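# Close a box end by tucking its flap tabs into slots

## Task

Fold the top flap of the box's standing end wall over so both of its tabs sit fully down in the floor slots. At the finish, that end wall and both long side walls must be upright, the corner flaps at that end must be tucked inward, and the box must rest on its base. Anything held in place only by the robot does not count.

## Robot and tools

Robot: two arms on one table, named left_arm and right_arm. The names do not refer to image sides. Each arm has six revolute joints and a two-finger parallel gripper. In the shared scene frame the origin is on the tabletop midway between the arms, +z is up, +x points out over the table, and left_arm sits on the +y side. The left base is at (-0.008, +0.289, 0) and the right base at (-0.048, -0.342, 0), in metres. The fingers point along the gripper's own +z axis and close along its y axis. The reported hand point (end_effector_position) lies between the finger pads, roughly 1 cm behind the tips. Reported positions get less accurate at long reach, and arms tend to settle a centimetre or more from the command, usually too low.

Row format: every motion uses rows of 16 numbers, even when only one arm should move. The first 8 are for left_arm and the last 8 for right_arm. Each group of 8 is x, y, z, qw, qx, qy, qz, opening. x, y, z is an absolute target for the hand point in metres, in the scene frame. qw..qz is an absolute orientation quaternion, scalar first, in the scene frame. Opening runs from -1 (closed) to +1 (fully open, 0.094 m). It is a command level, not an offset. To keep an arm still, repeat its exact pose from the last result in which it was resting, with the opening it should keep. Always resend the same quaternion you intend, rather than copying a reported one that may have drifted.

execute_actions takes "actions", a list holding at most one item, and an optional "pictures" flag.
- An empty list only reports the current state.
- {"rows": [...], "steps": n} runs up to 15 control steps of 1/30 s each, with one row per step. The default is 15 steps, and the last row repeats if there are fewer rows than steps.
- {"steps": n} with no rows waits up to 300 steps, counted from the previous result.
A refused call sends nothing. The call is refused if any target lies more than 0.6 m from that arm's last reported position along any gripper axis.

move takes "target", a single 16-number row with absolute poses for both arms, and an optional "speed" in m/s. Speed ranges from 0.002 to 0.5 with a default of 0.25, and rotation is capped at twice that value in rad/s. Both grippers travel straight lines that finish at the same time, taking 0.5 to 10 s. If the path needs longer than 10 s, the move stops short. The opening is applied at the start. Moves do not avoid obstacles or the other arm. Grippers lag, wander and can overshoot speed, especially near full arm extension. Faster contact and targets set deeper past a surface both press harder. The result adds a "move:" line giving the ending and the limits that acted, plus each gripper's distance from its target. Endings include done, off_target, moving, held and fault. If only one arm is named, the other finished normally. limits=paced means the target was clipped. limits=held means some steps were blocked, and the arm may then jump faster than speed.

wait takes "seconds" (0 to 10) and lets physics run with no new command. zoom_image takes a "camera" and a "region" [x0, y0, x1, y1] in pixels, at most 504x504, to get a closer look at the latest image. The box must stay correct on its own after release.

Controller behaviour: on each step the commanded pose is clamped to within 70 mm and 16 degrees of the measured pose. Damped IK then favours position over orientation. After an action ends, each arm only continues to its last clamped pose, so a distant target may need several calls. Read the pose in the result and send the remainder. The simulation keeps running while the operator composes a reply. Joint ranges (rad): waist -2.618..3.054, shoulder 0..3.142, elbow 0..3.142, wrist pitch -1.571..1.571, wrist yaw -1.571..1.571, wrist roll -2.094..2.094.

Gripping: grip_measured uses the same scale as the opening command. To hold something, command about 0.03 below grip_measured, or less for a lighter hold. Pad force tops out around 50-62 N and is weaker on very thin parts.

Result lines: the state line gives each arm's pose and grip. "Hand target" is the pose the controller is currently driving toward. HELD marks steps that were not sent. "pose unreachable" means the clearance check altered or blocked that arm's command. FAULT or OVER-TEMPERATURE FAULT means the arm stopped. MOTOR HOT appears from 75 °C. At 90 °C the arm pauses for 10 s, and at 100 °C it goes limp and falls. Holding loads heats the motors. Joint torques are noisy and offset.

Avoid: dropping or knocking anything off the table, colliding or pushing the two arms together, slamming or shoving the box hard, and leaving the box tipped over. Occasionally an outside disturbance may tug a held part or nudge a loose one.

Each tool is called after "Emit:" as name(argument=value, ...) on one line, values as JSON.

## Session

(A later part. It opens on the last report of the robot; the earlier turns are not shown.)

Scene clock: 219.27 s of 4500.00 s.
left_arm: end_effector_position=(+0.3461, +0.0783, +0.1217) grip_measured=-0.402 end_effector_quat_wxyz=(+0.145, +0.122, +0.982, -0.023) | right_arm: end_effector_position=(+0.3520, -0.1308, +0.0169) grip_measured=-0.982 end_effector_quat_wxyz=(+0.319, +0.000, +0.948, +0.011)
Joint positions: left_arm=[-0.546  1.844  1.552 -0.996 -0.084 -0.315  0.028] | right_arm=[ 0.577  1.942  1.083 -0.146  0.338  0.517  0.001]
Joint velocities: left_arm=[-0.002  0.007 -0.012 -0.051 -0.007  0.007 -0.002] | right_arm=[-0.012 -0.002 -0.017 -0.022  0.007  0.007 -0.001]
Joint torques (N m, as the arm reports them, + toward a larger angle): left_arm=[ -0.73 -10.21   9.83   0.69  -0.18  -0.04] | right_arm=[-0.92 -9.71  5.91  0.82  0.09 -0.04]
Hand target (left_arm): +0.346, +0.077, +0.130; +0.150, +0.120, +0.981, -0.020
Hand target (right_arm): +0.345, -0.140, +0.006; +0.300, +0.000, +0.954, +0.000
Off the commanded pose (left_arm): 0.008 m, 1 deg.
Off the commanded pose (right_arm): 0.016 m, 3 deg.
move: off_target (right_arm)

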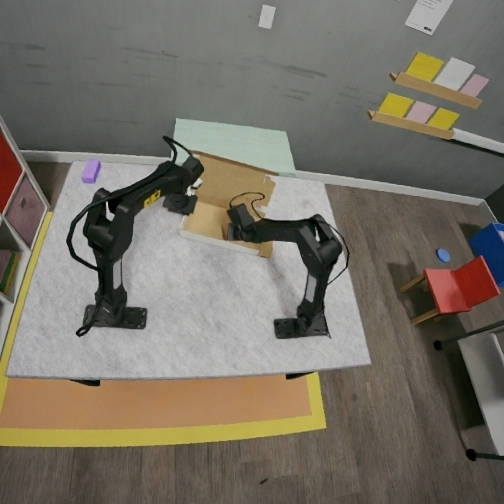

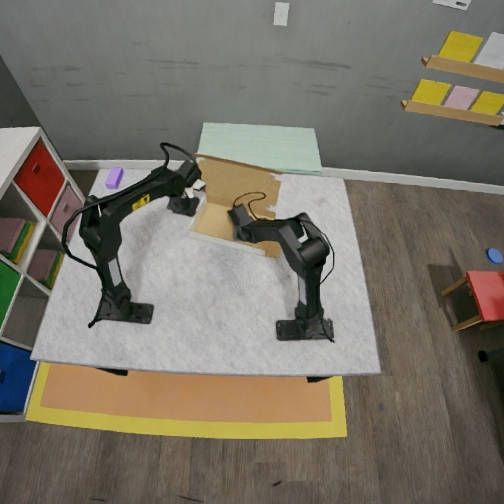

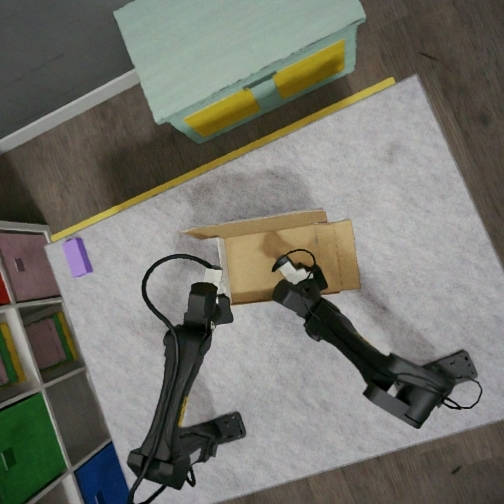

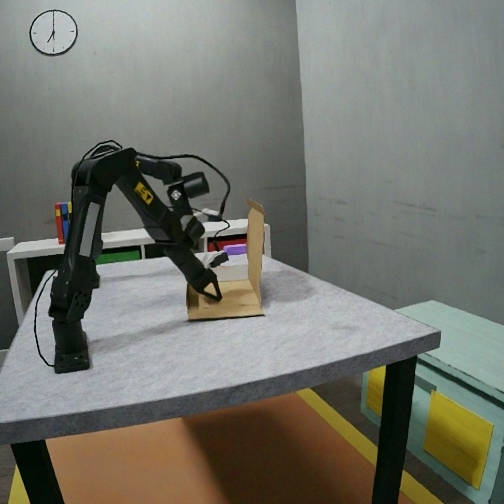

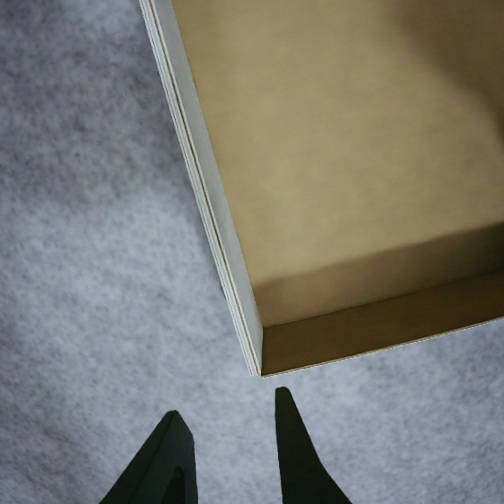

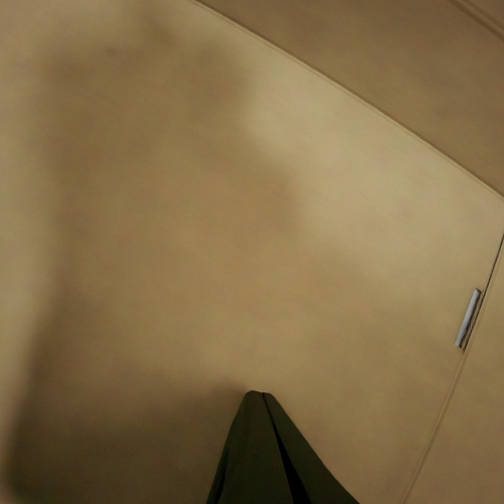

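Emit:
move(target=[0.372,0.074,0.11,0,-0.615,0.789,0,0.3,0.345,-0.14,0.006,0.30,0,0.953,0,-1])

Emit:
move(target=[0.372,0.074,0.042,0,-0.615,0.789,0,0.3,0.345,-0.14,0.006,0.30,0,0.953,0,-1], speed=0.05)

Emit:
move(target=[0.35,0.10,0.16,0,-0.615,0.789,0,0.3,0.33,-0.2,0.16,0.30,0,0.953,0,-1], speed=0.15)

Emit:
zoom_image(camera="cam_low", region=[160,230,290,330])

Scene clock: 230.23 s of 4500.00 s.
left_arm: end_effector_position=(+0.3720, +0.0713, +0.1083) grip_measured=+0.298 end_effector_quat_wxyz=(+0.005, -0.608, +0.794, -0.008) | right_arm: end_effector_position=(+0.3520, -0.1308, +0.0169) grip_measured=-0.982 end_effector_quat_wxyz=(+0.319, +0.000, +0.948, +0.011)
Joint positions: left_arm=[-0.494  2.237  2.118 -1.432 -0.003 -1.831  0.061] | right_arm=[ 0.577  1.942  1.083 -0.146  0.338  0.517  0.001]
Joint velocities: left_arm=[ 0.012  0.012 -0.002  0.007  0.037 -0.037 -0.   ] | right_arm=[ 0.012 -0.012  0.002 -0.051 -0.022 -0.066 -0.001]
Joint torques (N m, as the arm reports them, + toward a larger angle): left_arm=[  0.53 -11.43   9.44   0.19   0.01  -0.03] | right_arm=[-0.9  -9.7   5.92  0.82  0.09 -0.04]
Hand target (left_arm): +0.372, +0.074, +0.108; +0.000, -0.615, +0.788, -0.001
Hand target (right_arm): +0.345, -0.140, +0.006; +0.300, +0.000, +0.954, +0.000
Off the commanded pose (left_arm): 0.003 m, 1 deg.
Off the commanded pose (right_arm): 0.016 m, 3 deg.
After step 90, 4.23 s passed at rest.
move: off_target (right_arm)

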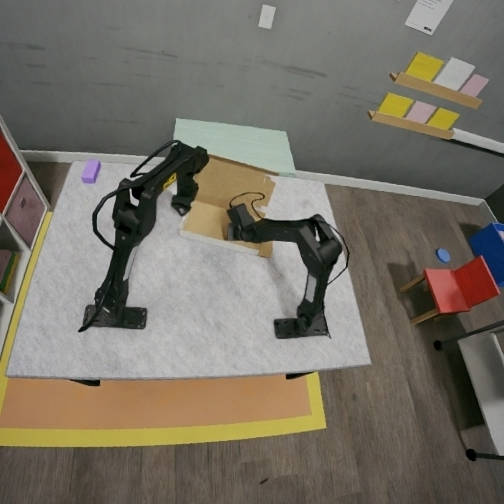

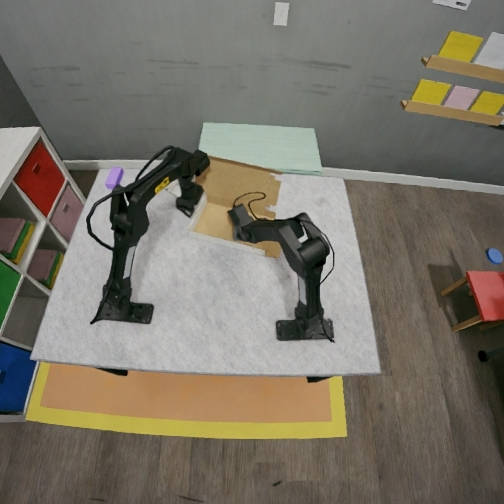

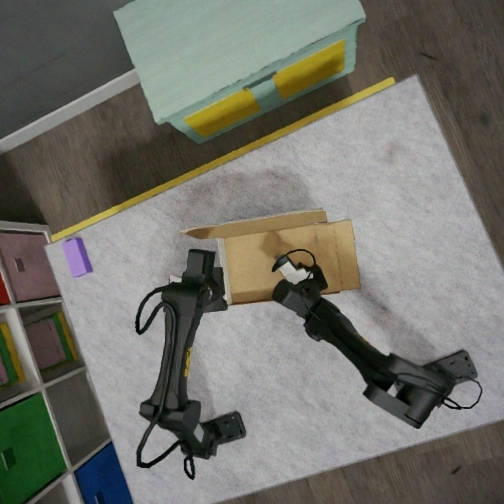

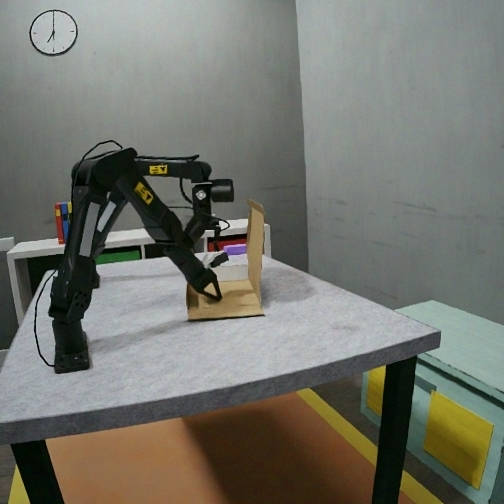

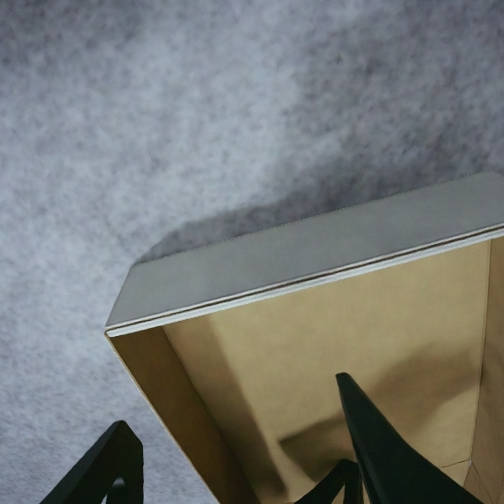

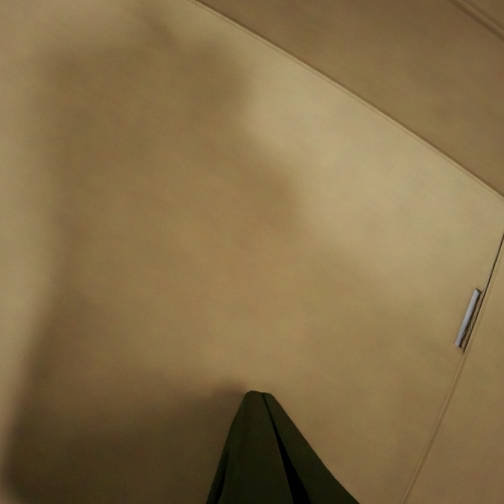

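Scene clock: 231.80 s of 4500.00 s.
left_arm: end_effector_position=(+0.3703, +0.0723, +0.0588) grip_measured=+0.298 end_effector_quat_wxyz=(+0.003, -0.609, +0.793, -0.004) | right_arm: end_effector_position=(+0.3520, -0.1308, +0.0169) grip_measured=-0.982 end_effector_quat_wxyz=(+0.319, +0.000, +0.948, +0.011)
Joint positions: left_arm=[-0.494  2.233  1.915 -1.242 -0.003 -1.833  0.061] | right_arm=[ 0.577  1.942  1.083 -0.146  0.338  0.517  0.001]
Joint velocities: left_arm=[-0.027 -0.002 -0.007  0.022  0.022 -0.022  0.   ] | right_arm=[-0.002  0.007 -0.012 -0.037  0.037 -0.051 -0.   ]
Joint torques (N m, as the arm reports them, + toward a larger angle): left_arm=[  0.5  -11.24   3.92   0.76   0.02  -0.03] | right_arm=[-0.91 -9.71  5.91  0.82  0.1  -0.04]
Hand target (left_arm): +0.371, +0.075, +0.042; -0.000, -0.615, +0.789, +0.001
Hand target (right_arm): +0.345, -0.140, +0.006; +0.300, +0.000, +0.954, +0.000
Off the commanded pose (left_arm): 0.017 m, 1 deg.
Off the commanded pose (right_arm): 0.016 m, 3 deg.
move: off_target (left_arm, right_arm)

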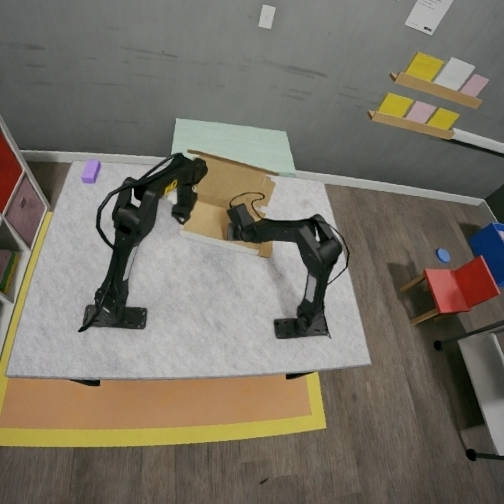

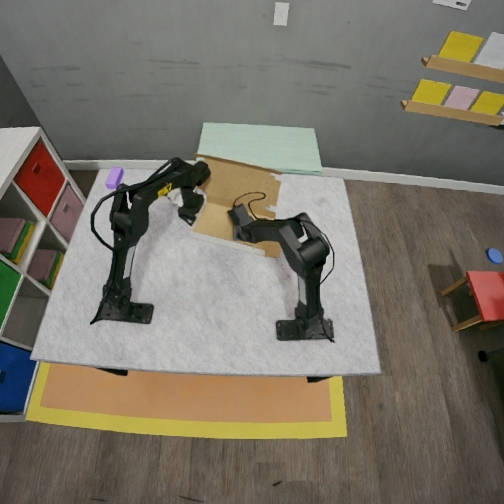

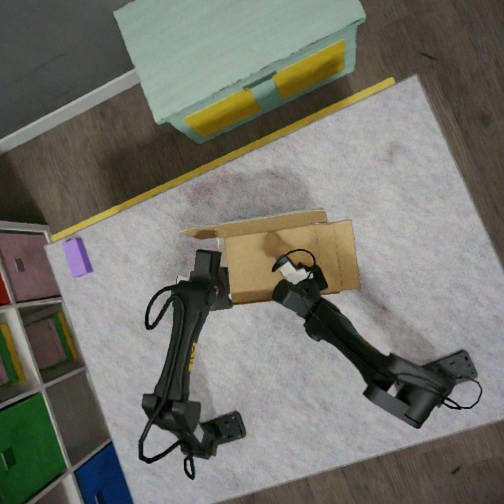

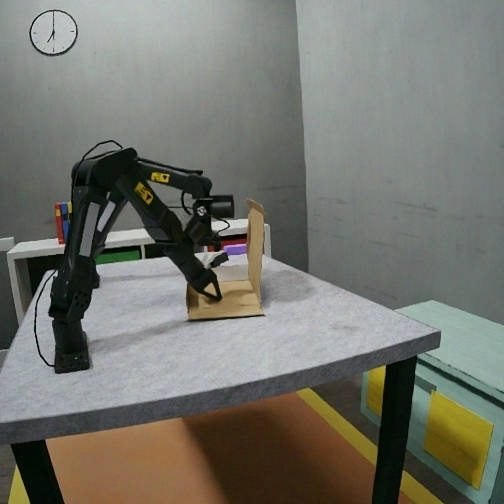

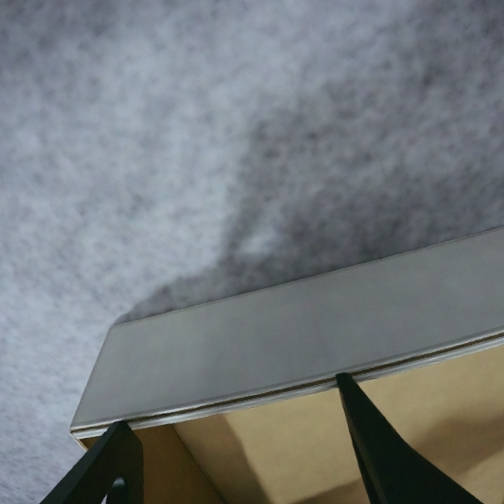

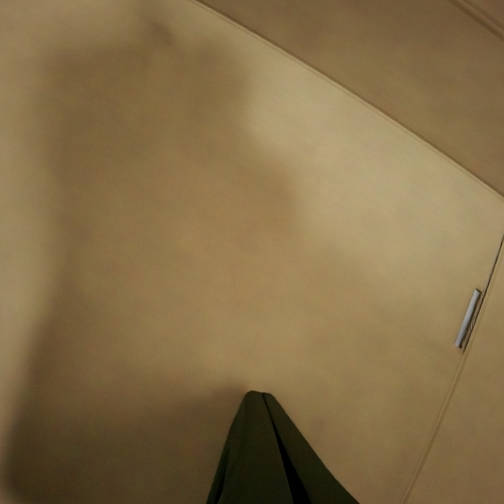

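Scene clock: 233.53 s of 4500.00 s.
left_arm: end_effector_position=(+0.3523, +0.0966, +0.1532) grip_measured=+0.298 end_effector_quat_wxyz=(+0.007, -0.616, +0.788, -0.013) | right_arm: end_effector_position=(+0.3255, -0.1995, +0.1459) grip_measured=-0.982 end_effector_quat_wxyz=(+0.288, -0.003, +0.958, -0.007)
Joint positions: left_arm=[-0.464  2.112  2.098 -1.528 -0.002 -1.82   0.061] | right_arm=[ 0.443  1.591  1.242 -0.698  0.27   0.403  0.001]
Joint velocities: left_arm=[ 0.002  0.007  0.002  0.095  0.007 -0.022 -0.   ] | right_arm=[-0.012 -0.002 -0.017  0.007 -0.037  0.022 -0.   ]
Joint torques (N m, as the arm reports them, + toward a larger angle): left_arm=[  0.56 -11.88   9.03   0.19  -0.01   0.14] | right_arm=[-0.81 -8.91 11.47  0.87  0.06 -0.1 ]
Hand target (left_arm): +0.351, +0.100, +0.160; +0.006, -0.615, +0.789, -0.013
Hand target (right_arm): +0.329, -0.200, +0.161; +0.301, -0.001, +0.954, -0.000
Off the commanded pose (left_arm): 0.008 m, 2 deg.
Off the commanded pose (right_arm): 0.015 m, 2 deg.
joint sent to its limit (left arm) — the command would take joint 4 (wrist pitch) past its lower limit, so that joint was sent only as far as its limit.
move: off_target (right_arm)

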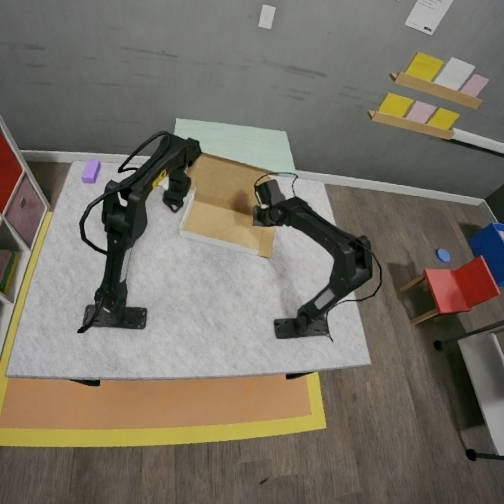

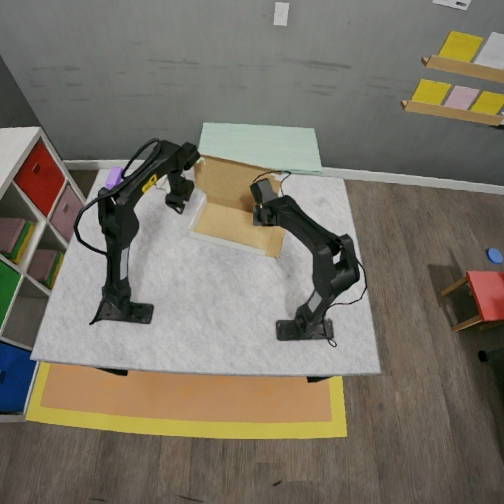

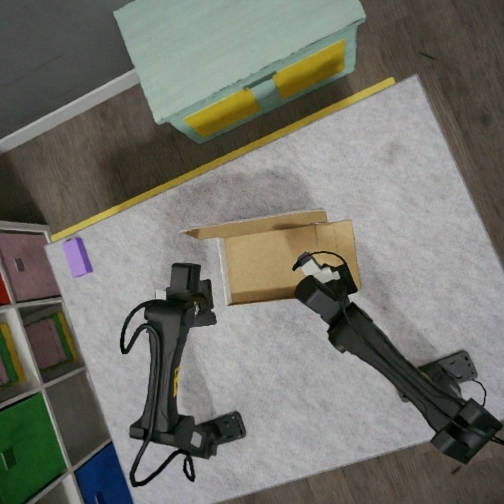

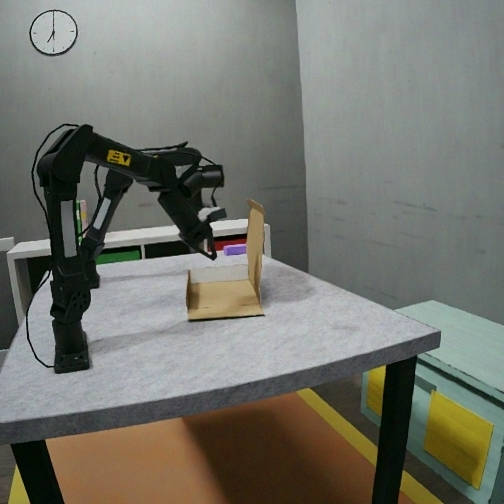

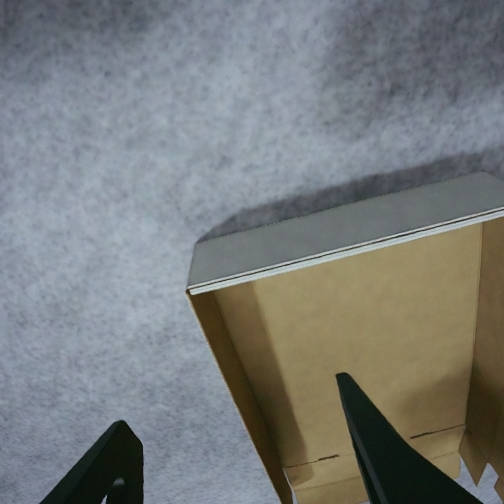

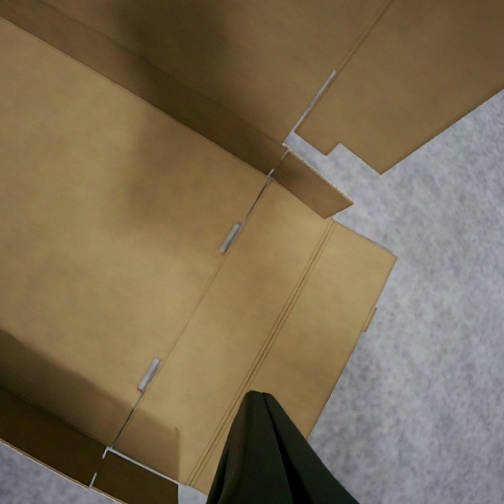

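Region (160, 230, 290, 330) of cam_low's 504x504 image, scaled by 3.877, with more detail than that image has; it fills the top 388 rows of this view, and the rest is white.

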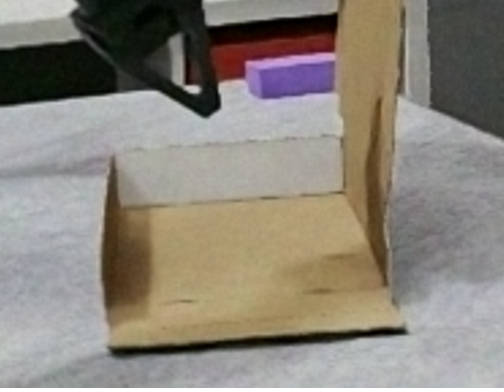

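Emit:
finished_scene(scene=1)

The scene is finished: the task was done.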